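# Move all red foam blocks onto the desk

## Task

Get each red foam block in the room onto the desk, resting there without the robot holding it. All other objects must stay on their shelf, table or counter, the coffee table must finish upright, and the robot must neither fall nor end up leaning.

## Robot and tools

Robot: TidyBot++, a mobile base 0.54 m long, 0.50 m wide and 0.38 m high on four powered casters. It carries one seven-joint arm with a two-finger gripper. The shoulder sits 0.12 m ahead of the base centre at 0.68 m height. Cameras: base_camera (644x364 pinhole) and wrist_camera (644x476 fisheye, looking along the hand). Loose objects may occasionally be nudged by outside pushes.

Frames: the base frame has its origin on the floor below the base centre, x forward, y left, z up. hand_pose is reported in this frame and marks the midpoint between the finger pads. The hand's z axis runs out along the fingers, and the fingers close along its y axis. The odometry frame is the base frame as it was at scene start. Heading is positive to the left and lies in -3.142..3.142. base_tilt is in degrees, positive when leaning forward or right. Odometry counts wheel turns, so slip shows up as motion, and it drifts by a few cm and degrees over many moves.

execute_actions(actions, cameras): actions is a list holding one action, or an empty list to just read state and images. An action may hold "base", "joints" and optional "speeds"; its motions start together.
- base: exactly one relative offset from the current base position. translate_m is metres forward (+) or back, -2..2. strafe_m is metres left (+) or right, -2..2. rotate_rad is radians counter-clockwise from above (+), -6.3..6.3.
- joints: absolute targets by name, in radians. joint_1_rad turns the whole arm about vertical, any angle, positive clockwise from above (opposite to rotate_rad). joint_2_rad is the shoulder, -2.249..2.249. joint_3_rad is upper-arm roll, any angle. joint_4_rad is the elbow, -2.579..2.579. joint_5_rad is forearm roll, any angle. joint_6_rad is the wrist, -2.099..2.099. joint_7_rad is hand roll, any angle; at 1.57 with the hand down, the fingers open left/right. gripper_pos runs 0 (open, about 85 mm gap) to 1 (closed); gap ≈ 85*(1-gripper_pos) mm. Any-angle joints take the short way, so break turns into steps under half a turn.
- speeds: caps on top speed for this action only. translate_m and strafe_m take 0.05..0.5 m/s, rotate_rad 0.1..1.57 rad/s; the defaults are the maxima. A base move needing over 8.667 s is refused, and no action runs past 15 s.
- cameras: a list drawn from base_camera, wrist_camera, all; [] means none, and omitted means all.
An unknown key or an out-of-range value rejects the whole call with no motion. Joints or the base left out of an action may keep pushing toward old targets. If a result reports a stop, later motion calls in the same reply are skipped.

wait(seconds 0..10): lets time pass with no new command and returns state and images. zoom_image(camera, region [x0,y0,x1,y1] in pixels, at most 504x504) gives a closer look at the latest image. finished_scene(scene 1..2) ends that scene for good and reports success. Call it only once the blocks lie stably on the desk and the arm is no longer holding anything.

Arm geometry: upper arm 0.42 m, forearm 0.31 m, hand 0.31 m. With joint_1=0, joint_3=3.14 and joint_5=0, the arm works in the base's x-z plane. Each segment's lean from vertical is: upper = j2, forearm = j2-j4, hand = j2-j4-j6. Reach ahead of the shoulder is the sum of L*sin, and height above it is the sum of L*cos. The arm starts folded with the hand down, poking out up to 0.08 m ahead of the base, with the elbow up to 1.15 m high. A downward-pointing hand reaches at most about 0.94 m above the floor, and only close to the base. Closed fingertips extend about 20 mm past the hand point.

Result lines: base_status and joint_status give each motion's outcome. "done" for the base means the wheels turned as commanded, which can hide slip or a blocked base. "off_target" means the part came to rest short of its target and may still push. "contact_stop" and "time_out" mean the motion holds where it stopped. "joint command not followed" plus "cause:" means the arm targets were withheld because of a likely self-collision; the gripper still moves, and withheld targets may be retried later. The gripper at 1 reading "done" means nothing is held; "off_target" means an object stopped the fingers. motor_effort gives % of max per motor, with the peak in brackets; it is noisy. on_its_own lists uncommanded motion. "ARM HIT" means a hard hit against the base or the arm itself. MOTOR HOT appears at 60 °C; an OVER-TEMPERATURE FAULT at 75 °C makes the arm sag, and affected joints then show "limit_stop_at_motor_heat", so resend their targets. A torque fault (joints 1-4 at 104.5 N m, 5-7 at 51.3) freezes the arm and gripper for 10 s.

Precision: friction and load sag leave the hand 1-2 cm or more from target. Correct by sending last command + (desired - measured) for each joint, but when holding a load never command a joint to its current reading. Trust camera images over hand_pose.

Avoid: driving while the arm is snagged above about 0.8 m, which can tip the robot; pulling sideways on a raised hand; pressing into edges (back off to level the robot); hitting the coffee table or knocking over other items; dropping or slamming blocks; and pressing the fingers into the floor. A blocked base pushes hard until it times out. Robot motion time counts, so move efficiently. The next scene's task arrives in finished_scene's result.

Each tool is called after "Request:" as a command line: name --argument value for each argument, lists and objects as JSON in quotes; but a table of rows of numbers goes row by row, as --pt "numbers of a row", without its own name.

## Session

Request:
execute_actions --actions '[]'

Scene clock: 0.00 s.
base_odometry: x=+0.000 y=+0.000 heading=+0.000 (m, m, rad; odometry frame)
base_tilt: forward=-0.6 right=-0.2 (deg)
base_status: not commanded
joint_positions: joint_1_rad=-0.021 joint_2_rad=-0.391 joint_3_rad=+3.092 joint_4_rad=-2.517 joint_5_rad=+0.058 joint_6_rad=-0.858 joint_7_rad=+1.627 gripper_pos=+0.000
joint_status: not commanded
motor_effort: joint_1_rad=+1 joint_2_rad=+1 joint_3_rad=+1 joint_4_rad=+12 joint_5_rad=+0 joint_6_rad=-1 joint_7_rad=+1 (%)
hand_pose: x=+0.2750 y=-0.0036 z=+0.5980 quat_wxyz=(+0.032, +0.993, +0.079, +0.079) (m; base frame)
pictures: base_camera, wrist_camera
Images, in order (width x height): base_camera 644x364, wrist_camera 644x476.

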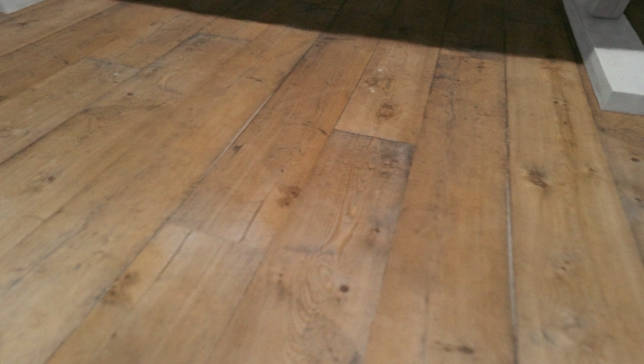

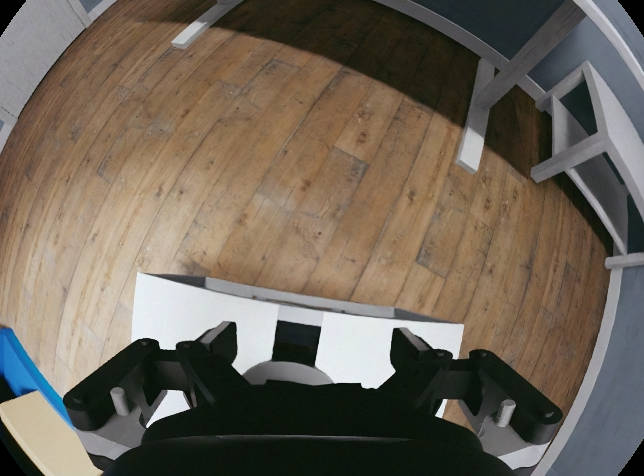

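Raise the camera for a look around.

Request:
execute_actions --actions '[{"joints":{"joint_2_rad":-0.5,"joint_4_rad":-1.3,"joint_6_rad":-1.3}}]' --cameras '["wrist_camera"]'

Request:
execute_actions --actions '[{"joints":{"joint_1_rad":-1.6}}]' --cameras '["wrist_camera"]'

Request:
execute_actions --actions '[{"joints":{"joint_1_rad":-3.2}}]' --cameras '["wrist_camera"]'

Scene clock: 4.03 s.
base_odometry: x=+0.000 y=+0.000 heading=+0.000 (m, m, rad; odometry frame)
base_tilt: forward=-0.6 right=-0.2 (deg)
base_status: not commanded
joint_positions: joint_1_rad=-0.021 joint_2_rad=-0.492 joint_3_rad=+3.092 joint_4_rad=-1.319 joint_5_rad=+0.058 joint_6_rad=-1.259 joint_7_rad=+1.627 gripper_pos=+0.000
joint_status: all done
motor_effort: joint_1_rad=+1(1) joint_2_rad=+0(7) joint_3_rad=+2(1) joint_4_rad=+19(23) joint_5_rad=-1(0) joint_6_rad=+7(7) joint_7_rad=+1(1) (%)
hand_pose: x=+0.4218 y=+0.0135 z=+1.1120 quat_wxyz=(+0.036, +0.862, +0.051, +0.503) (m; base frame)
pictures: wrist_camera
camera_calibration (this result's frames):
wrist_camera: T_world_to_cam=[[0.040508, -0.985486, 0.164851, -0.194591], [-0.474295, -0.164178, -0.864922, 1.22577], [0.879433, -0.0431516, -0.474062, 0.286435], [0, 0, 0, 1]] pos_world=[0.337358, 0.0218374, 1.22806]
Images, in order (width x height): wrist_camera 644x476.

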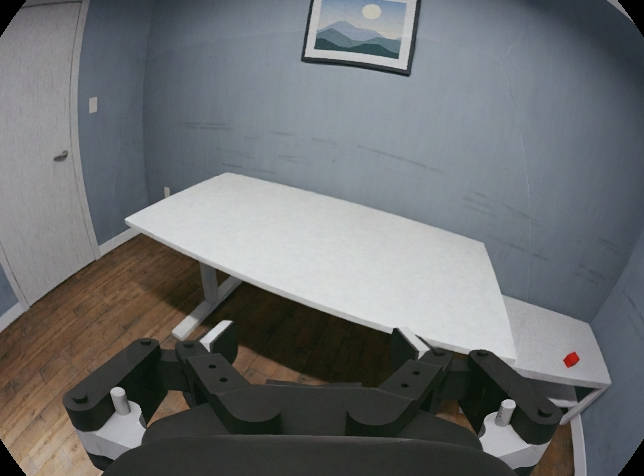

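Scene clock: 6.83 s.
base_odometry: x=+0.000 y=+0.000 heading=+0.000 (m, m, rad; odometry frame)
base_tilt: forward=-0.6 right=-0.2 (deg)
base_status: not commanded
joint_positions: joint_1_rad=-1.582 joint_2_rad=-0.492 joint_3_rad=+3.092 joint_4_rad=-1.319 joint_5_rad=+0.058 joint_6_rad=-1.259 joint_7_rad=+1.627 gripper_pos=+0.000
joint_status: all done
motor_effort: joint_1_rad=+1(2) joint_2_rad=+0(1) joint_3_rad=+1(2) joint_4_rad=+19(20) joint_5_rad=+0(0) joint_6_rad=+7(7) joint_7_rad=+1(1) (%)
hand_pose: x=+0.1083 y=+0.3029 z=+1.1120 quat_wxyz=(-0.328, +0.576, +0.643, +0.383) (m; base frame)
pictures: wrist_camera
camera_calibration (this result's frames):
wrist_camera: T_world_to_cam=[[0.985818, 0.0314208, 0.16485, -0.307083], [0.159798, -0.475792, -0.86492, 1.15031], [0.051258, 0.878997, -0.474065, 0.384991], [0, 0, 0, 1]] pos_world=[0.0991767, 0.21855, 1.22806]
Images, in order (width x height): wrist_camera 644x476.

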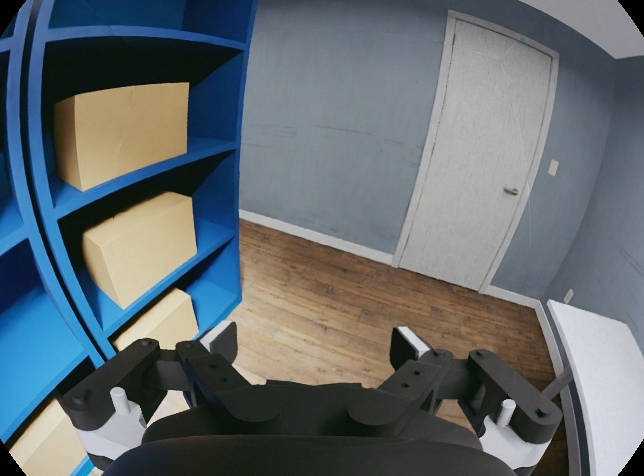

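Scene clock: 9.63 s.
base_odometry: x=+0.000 y=+0.000 heading=+0.000 (m, m, rad; odometry frame)
base_tilt: forward=-0.6 right=-0.2 (deg)
base_status: not commanded
joint_positions: joint_1_rad=-3.182 joint_2_rad=-0.492 joint_3_rad=+3.092 joint_4_rad=-1.319 joint_5_rad=+0.058 joint_6_rad=-1.259 joint_7_rad=+1.627 gripper_pos=+0.000
joint_status: all done
motor_effort: joint_1_rad=+1(1) joint_2_rad=+0(0) joint_3_rad=+1(2) joint_4_rad=+20(19) joint_5_rad=-1(1) joint_6_rad=+7(7) joint_7_rad=+1(1) (%)
hand_pose: x=-0.1835 y=-0.0195 z=+1.1120 quat_wxyz=(-0.503, -0.060, +0.861, +0.031) (m; base frame)
pictures: wrist_camera
camera_calibration (this result's frames):
wrist_camera: T_world_to_cam=[[-0.0602698, 0.984475, 0.16485, -0.182598], [0.47091, 0.17366, -0.86492, 1.11329], [-0.88012, 0.0255011, -0.474065, 0.495826], [0, 0, 0, 1]] pos_world=[-0.0988756, -0.0262134, 1.22806]
Images, in order (width x height): wrist_camera 644x476.

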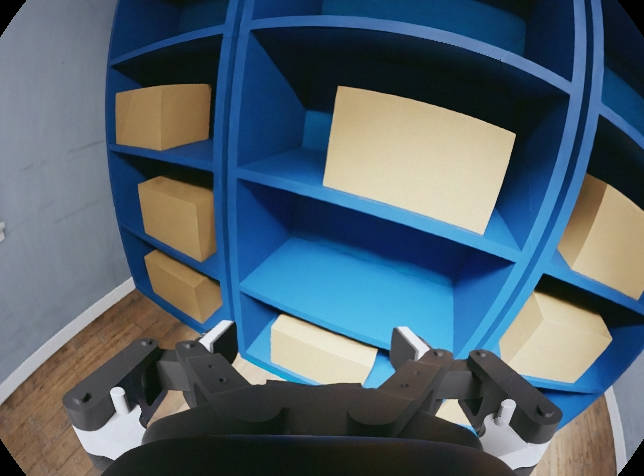

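Request:
execute_actions --actions '[{"base":{"rotate_rad":-0.35},"joints":{"joint_1_rad":0.3,"joint_3_rad":3.19,"joint_5_rad":-0.05,"joint_7_rad":1.52,"joint_6_rad":-1.6}}]' --cameras '[]'

Request:
execute_actions --actions '[{"base":{"strafe_m":-0.75}}]'

Scene clock: 16.27 s.
base_odometry: x=+0.000 y=+0.000 heading=-0.350 (m, m, rad; odometry frame)
base_tilt: forward=-0.6 right=-0.2 (deg)
base_status: done
joint_positions: joint_1_rad=-5.965 joint_2_rad=-0.492 joint_3_rad=+3.167 joint_4_rad=-1.319 joint_5_rad=-0.021 joint_6_rad=-1.559 joint_7_rad=+1.540 gripper_pos=+0.000
joint_status: all done
motor_effort: joint_1_rad=+0(0) joint_2_rad=+1(2) joint_3_rad=+1(1) joint_4_rad=+18(20) joint_5_rad=-1(0) joint_6_rad=+5(8) joint_7_rad=+1(1) (%)
hand_pose: x=+0.3522 y=-0.0790 z=+1.0389 quat_wxyz=(-0.042, -0.914, +0.170, -0.366) (m; base frame)
pictures: none
No camera images: the call's "cameras" was empty. Leave "cameras" out to get every camera's image.

Scene clock: 19.13 s.
base_odometry: x=-0.257 y=-0.705 heading=-0.350 (m, m, rad; odometry frame)
base_tilt: forward=-0.6 right=-0.2 (deg)
base_status: done
joint_positions: joint_1_rad=-5.965 joint_2_rad=-0.493 joint_3_rad=+3.176 joint_4_rad=-1.319 joint_5_rad=-0.025 joint_6_rad=-1.561 joint_7_rad=+1.540 gripper_pos=+0.000
joint_status: not commanded
motor_effort: joint_1_rad=+1(0) joint_2_rad=+1(3) joint_3_rad=+1(3) joint_4_rad=+18(19) joint_5_rad=-2(2) joint_6_rad=+6(6) joint_7_rad=+1(1) (%)
hand_pose: x=+0.3510 y=-0.0806 z=+1.0391 quat_wxyz=(-0.039, -0.913, +0.174, -0.367) (m; base frame)
pictures: base_camera, wrist_camera
camera_calibration (this result's frames):
wrist_camera: T_world_to_cam=[[-0.342067, -0.939669, -0.00354288, 0.0405128], [-0.674601, 0.248196, -0.695206, 1.04087], [0.654143, -0.235417, -0.718801, 0.627969], [0, 0, 0, 1]] pos_world=[0.305247, -0.0724356, 1.17515]
Images, in order (width x height): base_camera 644x364, wrist_camera 644x476.

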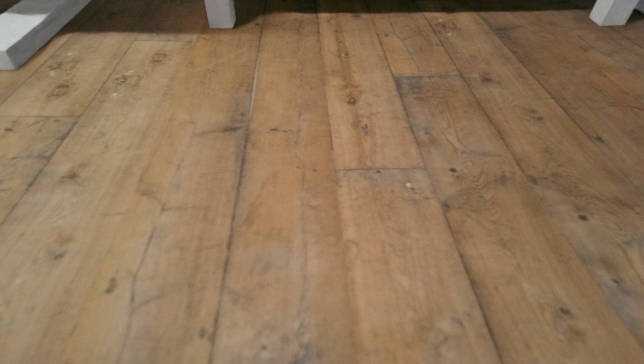

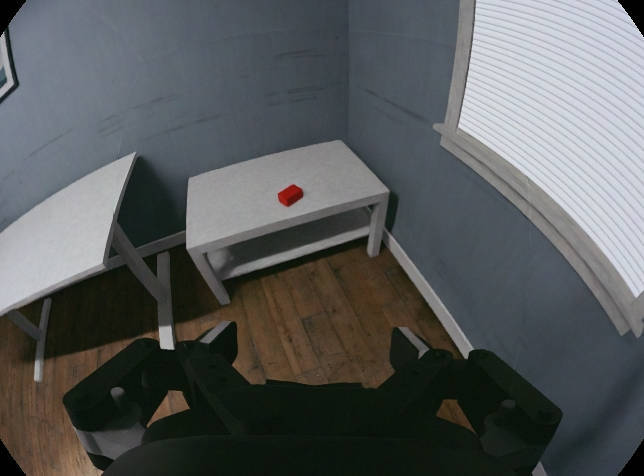

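Request:
execute_actions --actions '[{"base":{"strafe_m":-0.26},"joints":{"joint_1_rad":-0.02,"joint_3_rad":3.12,"joint_5_rad":0.03,"joint_2_rad":0.626,"joint_4_rad":-1.13,"joint_6_rad":-1.35}}]' --cameras '[]'

Request:
execute_actions --actions '[{"base":{"translate_m":0.55}}]'

Scene clock: 24.67 s.
base_odometry: x=-0.346 y=-0.949 heading=-0.350 (m, m, rad; odometry frame)
base_tilt: forward=-0.6 right=-0.2 (deg)
base_status: done
joint_positions: joint_1_rad=-6.287 joint_2_rad=+0.626 joint_3_rad=+3.140 joint_4_rad=-1.155 joint_5_rad=+0.000 joint_6_rad=-1.389 joint_7_rad=+1.540 gripper_pos=+0.000
joint_status: all done
motor_effort: joint_1_rad=+1(1) joint_2_rad=-41(43) joint_3_rad=+0(2) joint_4_rad=+18(20) joint_5_rad=-1(2) joint_6_rad=-1(6) joint_7_rad=+2(2) (%)
hand_pose: x=+0.6639 y=+0.0047 z=+0.6461 quat_wxyz=(+0.000, -1.000, +0.012, +0.014) (m; base frame)
pictures: none
No camera images: the call's "cameras" was empty. Leave "cameras" out to get every camera's image.

Scene clock: 27.13 s.
base_odometry: x=+0.171 y=-1.138 heading=-0.350 (m, m, rad; odometry frame)
base_tilt: forward=-0.6 right=-0.2 (deg)
base_status: done
joint_positions: joint_1_rad=-6.287 joint_2_rad=+0.627 joint_3_rad=+3.139 joint_4_rad=-1.150 joint_5_rad=+0.001 joint_6_rad=-1.385 joint_7_rad=+1.540 gripper_pos=+0.000
joint_status: not commanded
motor_effort: joint_1_rad=+1(1) joint_2_rad=-41(43) joint_3_rad=+0(0) joint_4_rad=+19(19) joint_5_rad=-2(1) joint_6_rad=+0(1) joint_7_rad=+1(1) (%)
hand_pose: x=+0.6673 y=+0.0044 z=+0.6469 quat_wxyz=(+0.000, -1.000, +0.012, +0.010) (m; base frame)
pictures: base_camera, wrist_camera
camera_calibration (this result's frames):
wrist_camera: T_world_to_cam=[[0.0149877, -0.999294, 0.0344404, -0.0353864], [-0.999869, -0.0147705, 0.00655213, 0.724792], [-0.0060388, -0.0345341, -0.999385, 0.780362], [0, 0, 0, 1]] pos_world=[0.72994, 0.00229324, 0.776352]
Images, in order (width x height): base_camera 644x364, wrist_camera 644x476.

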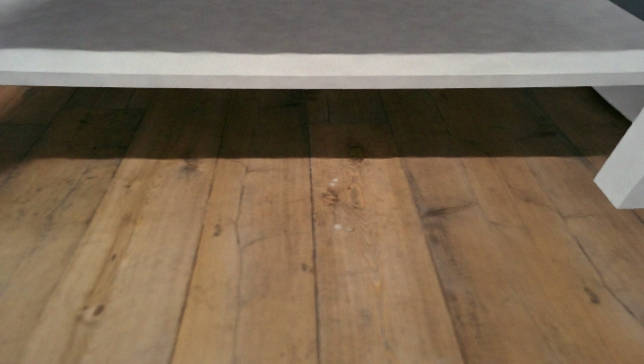

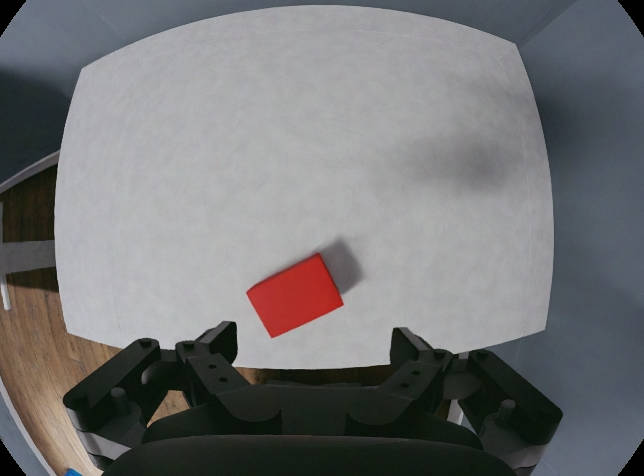

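Request:
execute_actions --actions '[{"base":{"strafe_m":0.015},"joints":{"joint_7_rad":0.42,"joint_2_rad":0.719,"joint_4_rad":-1.35,"joint_6_rad":-1.04}}]' --cameras '["wrist_camera"]'

Scene clock: 30.03 s.
base_odometry: x=+0.176 y=-1.124 heading=-0.350 (m, m, rad; odometry frame)
base_tilt: forward=-0.6 right=-0.2 (deg)
base_status: done
joint_positions: joint_1_rad=-6.297 joint_2_rad=+0.716 joint_3_rad=+3.135 joint_4_rad=-1.332 joint_5_rad=+0.003 joint_6_rad=-1.078 joint_7_rad=+0.425 gripper_pos=+0.000
joint_status: all done
motor_effort: joint_1_rad=+1(2) joint_2_rad=-43(45) joint_3_rad=+0(1) joint_4_rad=+17(19) joint_5_rad=-1(2) joint_6_rad=-1(1) joint_7_rad=+1(2) (%)
hand_pose: x=+0.6790 y=+0.0113 z=+0.5435 quat_wxyz=(+0.005, -0.846, +0.534, -0.006) (m; base frame)
pictures: wrist_camera
camera_calibration (this result's frames):
wrist_camera: T_world_to_cam=[[-0.885181, -0.464788, 0.0206635, 0.587575], [-0.465153, 0.885022, -0.0192114, 0.37797], [-0.00935846, -0.0266173, -0.999602, 0.679582], [0, 0, 0, 1]] pos_world=[0.702284, -0.043325, 0.674432]
Images, in order (width x height): wrist_camera 644x476.

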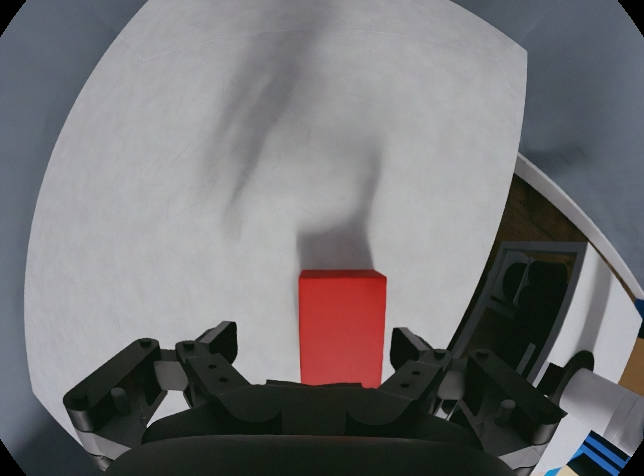

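Request:
execute_actions --actions '[{"base":{"translate_m":-0.02}}]' --cameras '[]'

Request:
execute_actions --actions '[{"joints":{"joint_2_rad":0.795,"joint_4_rad":-1.41,"joint_6_rad":-0.91}}]' --cameras '["wrist_camera"]'

Request:
execute_actions --actions '[{"joints":{"gripper_pos":1}}]' --cameras '[]'

Request:
execute_actions --actions '[{"joints":{"joint_2_rad":0.1}}]' --cameras '[]'

Request:
execute_actions --actions '[{"base":{"translate_m":-0.2},"joints":{"joint_2_rad":0.5,"joint_4_rad":-0.6,"joint_6_rad":-1.5,"joint_7_rad":1.57}}]' --cameras '[]'

Request:
execute_actions --actions '[{"base":{"strafe_m":1.0}}]'

Scene clock: 33.53 s.
base_odometry: x=+0.157 y=-1.117 heading=-0.350 (m, m, rad; odometry frame)
base_tilt: forward=-0.6 right=-0.2 (deg)
base_status: done
joint_positions: joint_1_rad=-6.297 joint_2_rad=+0.716 joint_3_rad=+3.135 joint_4_rad=-1.334 joint_5_rad=+0.003 joint_6_rad=-1.077 joint_7_rad=+0.425 gripper_pos=+0.000
joint_status: not commanded
motor_effort: joint_1_rad=+1(1) joint_2_rad=-43(45) joint_3_rad=+0(1) joint_4_rad=+17(18) joint_5_rad=-1(1) joint_6_rad=-1(0) joint_7_rad=+1(1) (%)
hand_pose: x=+0.6786 y=+0.0113 z=+0.5431 quat_wxyz=(+0.005, -0.846, +0.534, -0.006) (m; base frame)
pictures: none
No camera images: the call's "cameras" was empty. Leave "cameras" out to get every camera's image.

Scene clock: 34.50 s.
base_odometry: x=+0.157 y=-1.117 heading=-0.350 (m, m, rad; odometry frame)
base_tilt: forward=-0.6 right=-0.2 (deg)
base_status: not commanded
joint_positions: joint_1_rad=-6.297 joint_2_rad=+0.798 joint_3_rad=+3.135 joint_4_rad=-1.392 joint_5_rad=+0.003 joint_6_rad=-0.946 joint_7_rad=+0.425 gripper_pos=+0.000
joint_status: all done
motor_effort: joint_1_rad=+1(1) joint_2_rad=-44(47) joint_3_rad=+0(0) joint_4_rad=+15(17) joint_5_rad=-1(1) joint_6_rad=+0(1) joint_7_rad=+2(1) (%)
hand_pose: x=+0.6779 y=+0.0115 z=+0.4817 quat_wxyz=(+0.002, -0.846, +0.534, -0.002) (m; base frame)
pictures: wrist_camera
camera_calibration (this result's frames):
wrist_camera: T_world_to_cam=[[-0.884898, -0.464891, 0.0288348, 0.583852], [-0.465406, 0.884979, -0.0144923, 0.374027], [-0.0187809, -0.0262441, -0.999479, 0.624119], [0, 0, 0, 1]] pos_world=[0.702445, -0.0431989, 0.612379]
Images, in order (width x height): wrist_camera 644x476.

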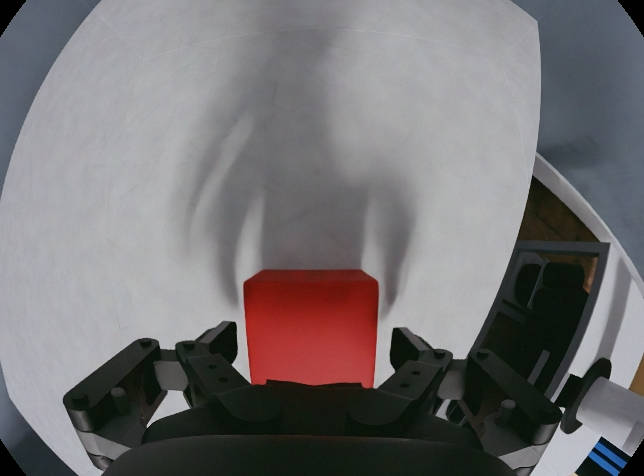

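Scene clock: 35.60 s.
base_odometry: x=+0.157 y=-1.117 heading=-0.350 (m, m, rad; odometry frame)
base_tilt: forward=-0.6 right=-0.2 (deg)
base_status: not commanded
joint_positions: joint_1_rad=-6.297 joint_2_rad=+0.794 joint_3_rad=+3.135 joint_4_rad=-1.392 joint_5_rad=+0.003 joint_6_rad=-0.946 joint_7_rad=+0.425 gripper_pos=+0.385
joint_status: gripper_pos off_target (ended at +0.385, target +1.000)
motor_effort: joint_1_rad=+1(0) joint_2_rad=-44(45) joint_3_rad=+0(0) joint_4_rad=+16(16) joint_5_rad=-1(2) joint_6_rad=-1(3) joint_7_rad=+1(1) (%)
hand_pose: x=+0.6789 y=+0.0115 z=+0.4844 quat_wxyz=(+0.004, -0.846, +0.534, -0.004) (m; base frame)
pictures: none
No camera images: the call's "cameras" was empty. Leave "cameras" out to get every camera's image.

Scene clock: 37.57 s.
base_odometry: x=+0.157 y=-1.117 heading=-0.350 (m, m, rad; odometry frame)
base_tilt: forward=-0.6 right=-0.2 (deg)
base_status: not commanded
joint_positions: joint_1_rad=-6.297 joint_2_rad=+0.101 joint_3_rad=+3.135 joint_4_rad=-1.393 joint_5_rad=+0.003 joint_6_rad=-0.946 joint_7_rad=+0.425 gripper_pos=+0.385
joint_status: all done
motor_effort: joint_1_rad=+0(1) joint_2_rad=-27(47) joint_3_rad=+0(0) joint_4_rad=+23(23) joint_5_rad=-1(1) joint_6_rad=+5(5) joint_7_rad=+1(1) (%)
hand_pose: x=+0.6758 y=+0.0115 z=+0.8871 quat_wxyz=(+0.188, -0.794, +0.501, -0.288) (m; base frame)
pictures: none
No camera images: the call's "cameras" was empty. Leave "cameras" out to get every camera's image.

Scene clock: 39.67 s.
base_odometry: x=-0.031 y=-1.048 heading=-0.350 (m, m, rad; odometry frame)
base_tilt: forward=-0.6 right=-0.2 (deg)
base_status: done
joint_positions: joint_1_rad=-6.297 joint_2_rad=+0.499 joint_3_rad=+3.135 joint_4_rad=-0.627 joint_5_rad=+0.003 joint_6_rad=-1.462 joint_7_rad=+1.553 gripper_pos=+0.385
joint_status: all done
motor_effort: joint_1_rad=+1(0) joint_2_rad=-38(41) joint_3_rad=+0(0) joint_4_rad=+20(24) joint_5_rad=-1(1) joint_6_rad=+4(7) joint_7_rad=+2(1) (%)
hand_pose: x=+0.7677 y=+0.0120 z=+0.9221 quat_wxyz=(+0.005, -0.962, +0.000, -0.274) (m; base frame)
pictures: none
No camera images: the call's "cameras" was empty. Leave "cameras" out to get every camera's image.

Scene clock: 43.03 s.
base_odometry: x=+0.312 y=-0.109 heading=-0.350 (m, m, rad; odometry frame)
base_tilt: forward=-0.6 right=-0.2 (deg)
base_status: done
joint_positions: joint_1_rad=-6.300 joint_2_rad=+0.499 joint_3_rad=+3.134 joint_4_rad=-0.626 joint_5_rad=+0.006 joint_6_rad=-1.462 joint_7_rad=+1.553 gripper_pos=+0.385
joint_status: not commanded
motor_effort: joint_1_rad=+1(4) joint_2_rad=-39(41) joint_3_rad=+0(2) joint_4_rad=+21(21) joint_5_rad=-1(3) joint_6_rad=+4(5) joint_7_rad=+1(1) (%)
hand_pose: x=+0.7677 y=+0.0139 z=+0.9225 quat_wxyz=(+0.004, -0.962, -0.002, -0.274) (m; base frame)
pictures: base_camera, wrist_camera
camera_calibration (this result's frames):
wrist_camera: T_world_to_cam=[[0.0207486, -0.998863, 0.0429225, -0.049139], [-0.841721, -0.0406195, -0.538383, 1.20511], [0.539515, -0.0249581, -0.841606, 0.492138], [0, 0, 0, 1]] pos_world=[0.749867, 0.0121505, 1.06511]
Images, in order (width x height): base_camera 644x364, wrist_camera 644x476.

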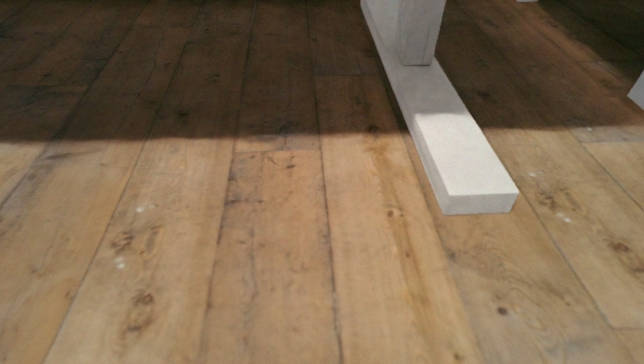

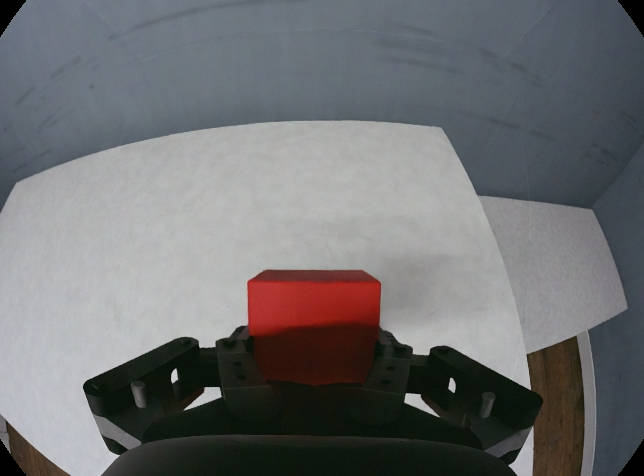

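Request:
execute_actions --actions '[{"joints":{"joint_2_rad":0.69,"joint_6_rad":-1.84}}]' --cameras '["wrist_camera"]'

Scene clock: 45.97 s.
base_odometry: x=+0.312 y=-0.109 heading=-0.350 (m, m, rad; odometry frame)
base_tilt: forward=-0.6 right=-0.2 (deg)
base_status: not commanded
joint_positions: joint_1_rad=-6.300 joint_2_rad=+0.696 joint_3_rad=+3.134 joint_4_rad=-0.617 joint_5_rad=+0.006 joint_6_rad=-1.803 joint_7_rad=+1.553 gripper_pos=+0.385
joint_status: all done
motor_effort: joint_1_rad=+1(1) joint_2_rad=-44(50) joint_3_rad=+0(0) joint_4_rad=+19(21) joint_5_rad=-1(1) joint_6_rad=-1(3) joint_7_rad=+1(1) (%)
hand_pose: x=+0.7004 y=+0.0123 z=+0.7736 quat_wxyz=(+0.000, -1.000, -0.002, -0.012) (m; base frame)
pictures: wrist_camera
camera_calibration (this result's frames):
wrist_camera: T_world_to_cam=[[0.0416749, -0.998461, 0.0365953, -0.052725], [-0.998328, -0.0430823, -0.0385501, 0.791263], [0.0400674, -0.0349275, -0.998586, 0.874472], [0, 0, 0, 1]] pos_world=[0.757099, 0.0119887, 0.905668]
Images, in order (width x height): wrist_camera 644x476.

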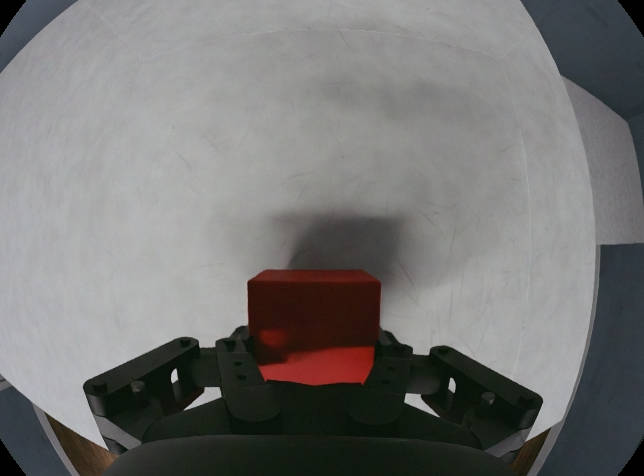

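Request:
execute_actions --actions '[{"joints":{"joint_2_rad":0.73}}]' --cameras '["wrist_camera"]'

Request:
execute_actions --actions '[{"joints":{"gripper_pos":0}}]' --cameras '["wrist_camera"]'

Request:
execute_actions --actions '[{"joints":{"joint_2_rad":-0.3}}]' --cameras '[]'

Request:
execute_actions --actions '[{"base":{"strafe_m":1.45},"joints":{"joint_1_rad":-3.1}}]'

Scene clock: 49.07 s.
base_odometry: x=+0.312 y=-0.109 heading=-0.350 (m, m, rad; odometry frame)
base_tilt: forward=-0.6 right=-0.2 (deg)
base_status: not commanded
joint_positions: joint_1_rad=-6.300 joint_2_rad=+0.727 joint_3_rad=+3.134 joint_4_rad=-0.617 joint_5_rad=+0.006 joint_6_rad=-1.803 joint_7_rad=+1.553 gripper_pos=+0.385
joint_status: all done
motor_effort: joint_1_rad=+0(1) joint_2_rad=-45(46) joint_3_rad=+0(0) joint_4_rad=+19(19) joint_5_rad=-1(2) joint_6_rad=+0(0) joint_7_rad=+1(1) (%)
hand_pose: x=+0.7029 y=+0.0123 z=+0.7554 quat_wxyz=(-0.001, -1.000, -0.002, +0.003) (m; base frame)
pictures: wrist_camera
camera_calibration (this result's frames):
wrist_camera: T_world_to_cam=[[0.0428027, -0.998442, 0.0358114, -0.0523244], [-0.999044, -0.0430938, -0.00739535, 0.770107], [0.00892707, -0.0354606, -0.999331, 0.878685], [0, 0, 0, 1]] pos_world=[0.763766, 0.0121026, 0.885667]
Images, in order (width x height): wrist_camera 644x476.

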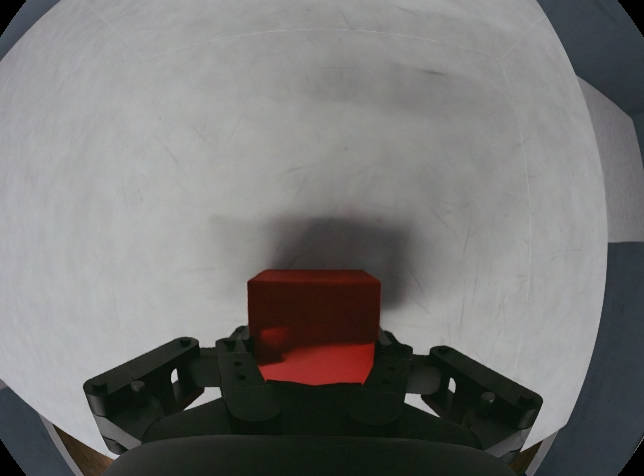

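Scene clock: 50.17 s.
base_odometry: x=+0.312 y=-0.109 heading=-0.350 (m, m, rad; odometry frame)
base_tilt: forward=-0.6 right=-0.2 (deg)
base_status: not commanded
joint_positions: joint_1_rad=-6.300 joint_2_rad=+0.727 joint_3_rad=+3.134 joint_4_rad=-0.617 joint_5_rad=+0.006 joint_6_rad=-1.803 joint_7_rad=+1.553 gripper_pos=+0.000
joint_status: all done
motor_effort: joint_1_rad=+1(1) joint_2_rad=-44(45) joint_3_rad=+0(0) joint_4_rad=+18(19) joint_5_rad=-1(1) joint_6_rad=-1(0) joint_7_rad=+1(2) (%)
hand_pose: x=+0.7029 y=+0.0123 z=+0.7554 quat_wxyz=(-0.001, -1.000, -0.002, +0.003) (m; base frame)
pictures: wrist_camera
camera_calibration (this result's frames):
wrist_camera: T_world_to_cam=[[0.0428034, -0.998441, 0.0358114, -0.0523247], [-0.999044, -0.0430945, -0.00739538, 0.770107], [0.00892712, -0.0354606, -0.999331, 0.878685], [0, 0, 0, 1]] pos_world=[0.763766, 0.0121029, 0.885667]
Images, in order (width x height): wrist_camera 644x476.

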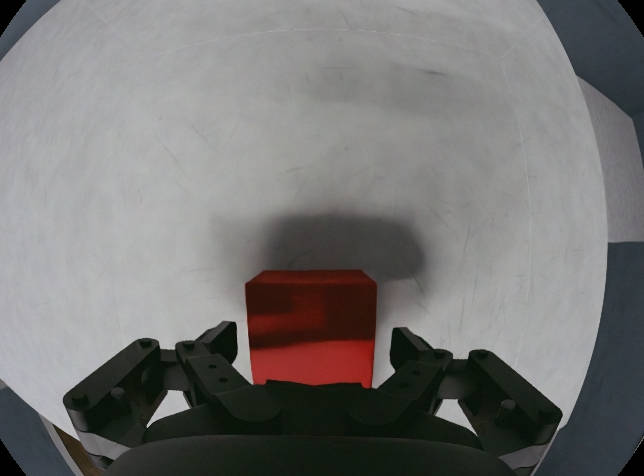

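Scene clock: 52.47 s.
base_odometry: x=+0.312 y=-0.109 heading=-0.350 (m, m, rad; odometry frame)
base_tilt: forward=-0.7 right=-0.2 (deg)
base_status: not commanded
joint_positions: joint_1_rad=-6.300 joint_2_rad=-0.303 joint_3_rad=+3.134 joint_4_rad=-0.614 joint_5_rad=+0.006 joint_6_rad=-1.803 joint_7_rad=+1.553 gripper_pos=+0.000
joint_status: all done
motor_effort: joint_1_rad=+1(1) joint_2_rad=+1(48) joint_3_rad=+1(0) joint_4_rad=+11(20) joint_5_rad=-1(1) joint_6_rad=+7(7) joint_7_rad=+2(1) (%)
hand_pose: x=+0.3559 y=+0.0064 z=+1.2218 quat_wxyz=(+0.007, -0.871, -0.001, -0.491) (m; base frame)
pictures: none
No camera images: the call's "cameras" was empty. Leave "cameras" out to get every camera's image.

Scene clock: 56.73 s.
base_odometry: x=+0.809 y=+1.253 heading=-0.350 (m, m, rad; odometry frame)
base_tilt: forward=-0.6 right=-0.2 (deg)
base_status: done
joint_positions: joint_1_rad=-9.365 joint_2_rad=-0.303 joint_3_rad=+3.134 joint_4_rad=-0.614 joint_5_rad=+0.007 joint_6_rad=-1.803 joint_7_rad=+1.553 gripper_pos=+0.000
joint_status: all done
motor_effort: joint_1_rad=+1(1) joint_2_rad=+1(3) joint_3_rad=+1(1) joint_4_rad=+11(12) joint_5_rad=-1(2) joint_6_rad=+7(7) joint_7_rad=+2(2) (%)
hand_pose: x=-0.1176 y=+0.0119 z=+1.2218 quat_wxyz=(+0.491, -0.032, -0.870, -0.012) (m; base frame)
pictures: base_camera, wrist_camera
camera_calibration (this result's frames):
wrist_camera: T_world_to_cam=[[0.0774885, 0.996171, 0.0404904, -0.0597137], [0.505553, -0.00425632, -0.862785, 1.1754], [-0.859309, 0.0873259, -0.503947, 0.643225], [0, 0, 0, 1]] pos_world=[-0.036869, 0.0083176, 1.34068]
Images, in order (width x height): base_camera 644x364, wrist_camera 644x476.

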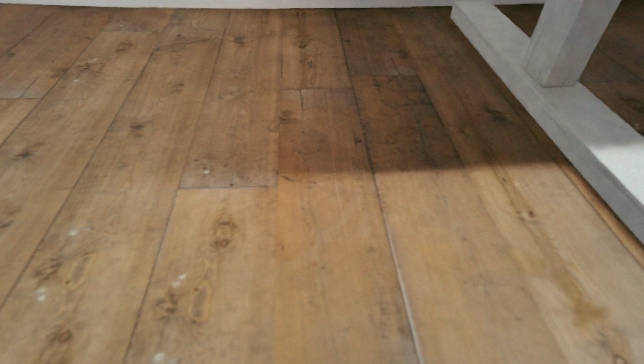

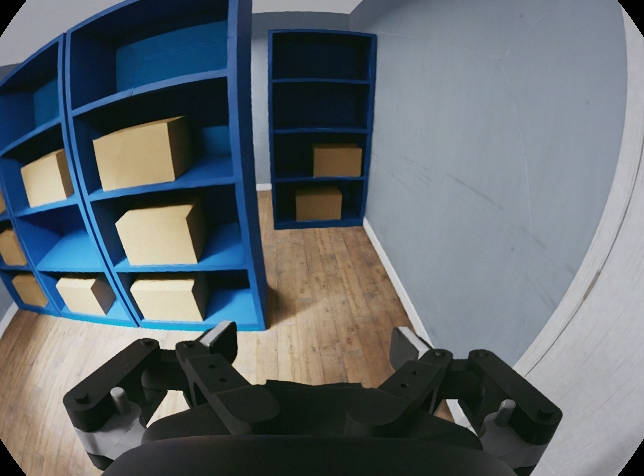

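Request:
execute_actions --actions '[{"base":{"strafe_m":0.25}}]' --cameras '[]'

Request:
execute_actions --actions '[{"base":{"translate_m":-1.95},"joints":{"joint_1_rad":1.8}}]'

Scene clock: 60.00 s.
base_odometry: x=+0.895 y=+1.488 heading=-0.350 (m, m, rad; odometry frame)
base_tilt: forward=-0.6 right=-0.2 (deg)
base_status: done
joint_positions: joint_1_rad=-9.365 joint_2_rad=-0.303 joint_3_rad=+3.134 joint_4_rad=-0.614 joint_5_rad=+0.007 joint_6_rad=-1.803 joint_7_rad=+1.553 gripper_pos=+0.000
joint_status: not commanded
motor_effort: joint_1_rad=+1(1) joint_2_rad=+1(3) joint_3_rad=+1(2) joint_4_rad=+11(12) joint_5_rad=-1(2) joint_6_rad=+7(7) joint_7_rad=+2(1) (%)
hand_pose: x=-0.1176 y=+0.0118 z=+1.2218 quat_wxyz=(+0.491, -0.032, -0.870, -0.012) (m; base frame)
pictures: none
No camera images: the call's "cameras" was empty. Leave "cameras" out to get every camera's image.

Scene clock: 65.27 s.
base_odometry: x=-0.937 y=+2.157 heading=-0.350 (m, m, rad; odometry frame)
base_tilt: forward=-0.6 right=-0.2 (deg)
base_status: done
joint_positions: joint_1_rad=-10.748 joint_2_rad=-0.304 joint_3_rad=+3.134 joint_4_rad=-0.613 joint_5_rad=+0.007 joint_6_rad=-1.804 joint_7_rad=+1.553 gripper_pos=+0.000
joint_status: all done
motor_effort: joint_1_rad=+1(1) joint_2_rad=+1(6) joint_3_rad=+1(2) joint_4_rad=+11(12) joint_5_rad=-1(2) joint_6_rad=+7(8) joint_7_rad=+1(1) (%)
hand_pose: x=+0.0634 y=-0.2295 z=+1.2220 quat_wxyz=(+0.386, +0.530, -0.691, +0.304) (m; base frame)
pictures: base_camera, wrist_camera
camera_calibration (this result's frames):
wrist_camera: T_world_to_cam=[[-0.964181, 0.262086, 0.0408032, 0.0639233], [0.0981394, 0.495414, -0.863095, 1.22388], [-0.24642, -0.828176, -0.50339, 0.570266], [0, 0, 0, 1]] pos_world=[0.0820479, -0.150799, 1.34078]
Images, in order (width x height): base_camera 644x364, wrist_camera 644x476.

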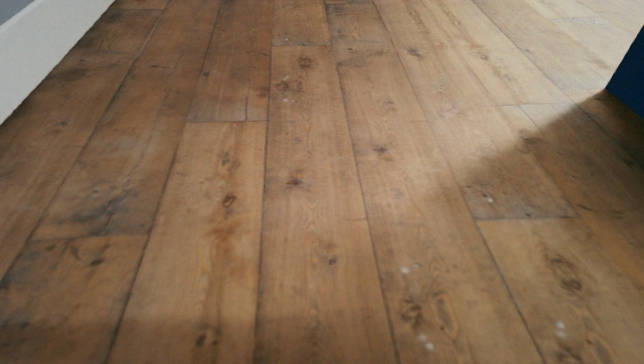

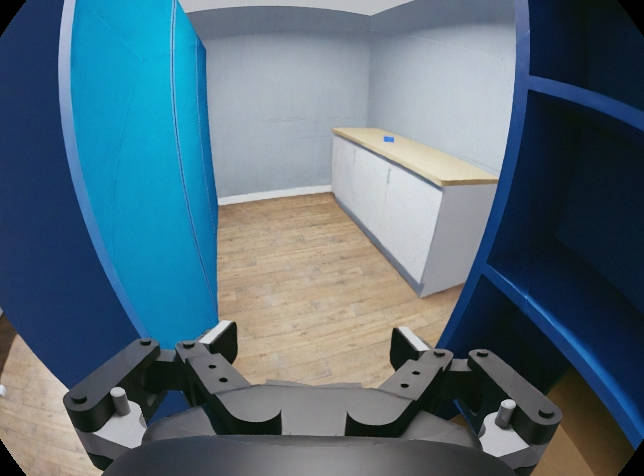

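Check behind the last shelf.

Request:
execute_actions --actions '[{"base":{"strafe_m":-0.75},"joints":{"joint_1_rad":3.4}}]' --cameras '["wrist_camera"]'

Scene clock: 69.03 s.
base_odometry: x=-1.194 y=+1.453 heading=-0.350 (m, m, rad; odometry frame)
base_tilt: forward=-0.7 right=-0.2 (deg)
base_status: done
joint_positions: joint_1_rad=-9.184 joint_2_rad=-0.305 joint_3_rad=+3.133 joint_4_rad=-0.613 joint_5_rad=+0.007 joint_6_rad=-1.804 joint_7_rad=+1.553 gripper_pos=+0.000
joint_status: all done
motor_effort: joint_1_rad=+0(0) joint_2_rad=+2(5) joint_3_rad=+1(2) joint_4_rad=+12(12) joint_5_rad=-1(0) joint_6_rad=+7(8) joint_7_rad=+1(1) (%)
hand_pose: x=-0.1104 y=+0.0537 z=+1.2221 quat_wxyz=(+0.489, -0.110, -0.864, -0.056) (m; base frame)
pictures: wrist_camera
camera_calibration (this result's frames):
wrist_camera: T_world_to_cam=[[0.254806, 0.966127, 0.0408906, -0.0811983], [0.495551, -0.0941512, -0.863461, 1.17676], [-0.830363, 0.240279, -0.502755, 0.639443], [0, 0, 0, 1]] pos_world=[-0.0314857, 0.0355969, 1.34089]
Images, in order (width x height): wrist_camera 644x476.

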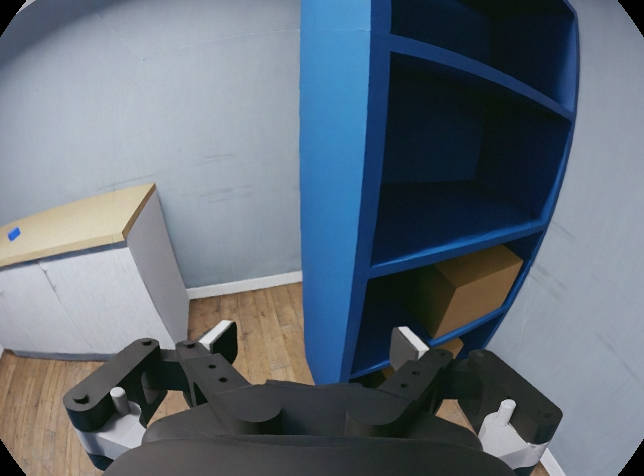

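There's a nook behind it.

Request:
execute_actions --actions '[{"base":{"strafe_m":-0.2}}]' --cameras '[]'

Request:
execute_actions --actions '[{"base":{"translate_m":-0.95},"joints":{"joint_1_rad":4.0,"joint_4_rad":-1.0}}]' --cameras '["wrist_camera"]'

Scene clock: 71.87 s.
base_odometry: x=-1.263 y=+1.265 heading=-0.350 (m, m, rad; odometry frame)
base_tilt: forward=-0.6 right=-0.2 (deg)
base_status: done
joint_positions: joint_1_rad=-9.184 joint_2_rad=-0.305 joint_3_rad=+3.131 joint_4_rad=-0.613 joint_5_rad=+0.007 joint_6_rad=-1.804 joint_7_rad=+1.553 gripper_pos=+0.000
joint_status: not commanded
motor_effort: joint_1_rad=+0(0) joint_2_rad=+2(3) joint_3_rad=+1(3) joint_4_rad=+12(12) joint_5_rad=-1(0) joint_6_rad=+7(7) joint_7_rad=+1(1) (%)
hand_pose: x=-0.1108 y=+0.0529 z=+1.2220 quat_wxyz=(+0.489, -0.109, -0.864, -0.056) (m; base frame)
pictures: none
No camera images: the call's "cameras" was empty. Leave "cameras" out to get every camera's image.

Scene clock: 75.13 s.
base_odometry: x=-2.156 y=+1.591 heading=-0.350 (m, m, rad; odometry frame)
base_tilt: forward=-0.6 right=-0.2 (deg)
base_status: done
joint_positions: joint_1_rad=-8.584 joint_2_rad=-0.301 joint_3_rad=+3.131 joint_4_rad=-0.979 joint_5_rad=+0.007 joint_6_rad=-1.804 joint_7_rad=+1.553 gripper_pos=+0.000
joint_status: all done
motor_effort: joint_1_rad=+0(1) joint_2_rad=-3(6) joint_3_rad=+1(2) joint_4_rad=+16(16) joint_5_rad=-1(2) joint_6_rad=+5(7) joint_7_rad=+1(0) (%)
hand_pose: x=-0.0588 y=+0.1937 z=+1.0825 quat_wxyz=(+0.296, -0.390, -0.862, -0.132) (m; base frame)
pictures: wrist_camera
camera_calibration (this result's frames):
wrist_camera: T_world_to_cam=[[0.743736, 0.666733, 0.0482075, -0.145076], [0.544099, -0.561887, -0.623089, 0.877048], [-0.388346, 0.489643, -0.780664, 0.85697], [0, 0, 0, 1]] pos_world=[-0.0365013, 0.16992, 1.22248]
Images, in order (width x height): wrist_camera 644x476.

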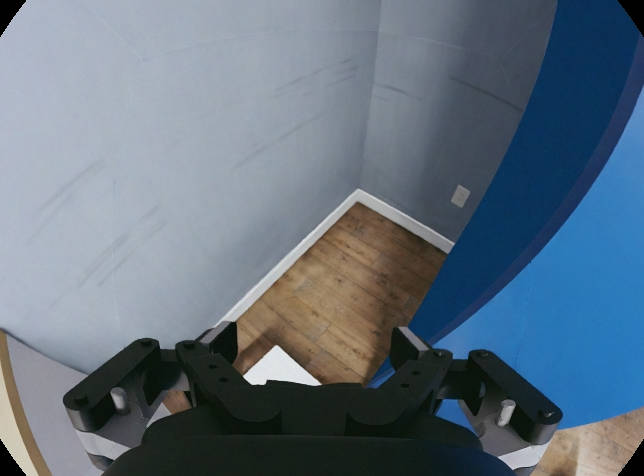

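Request:
finished_scene --scene 1

The scene is finished: the task was done.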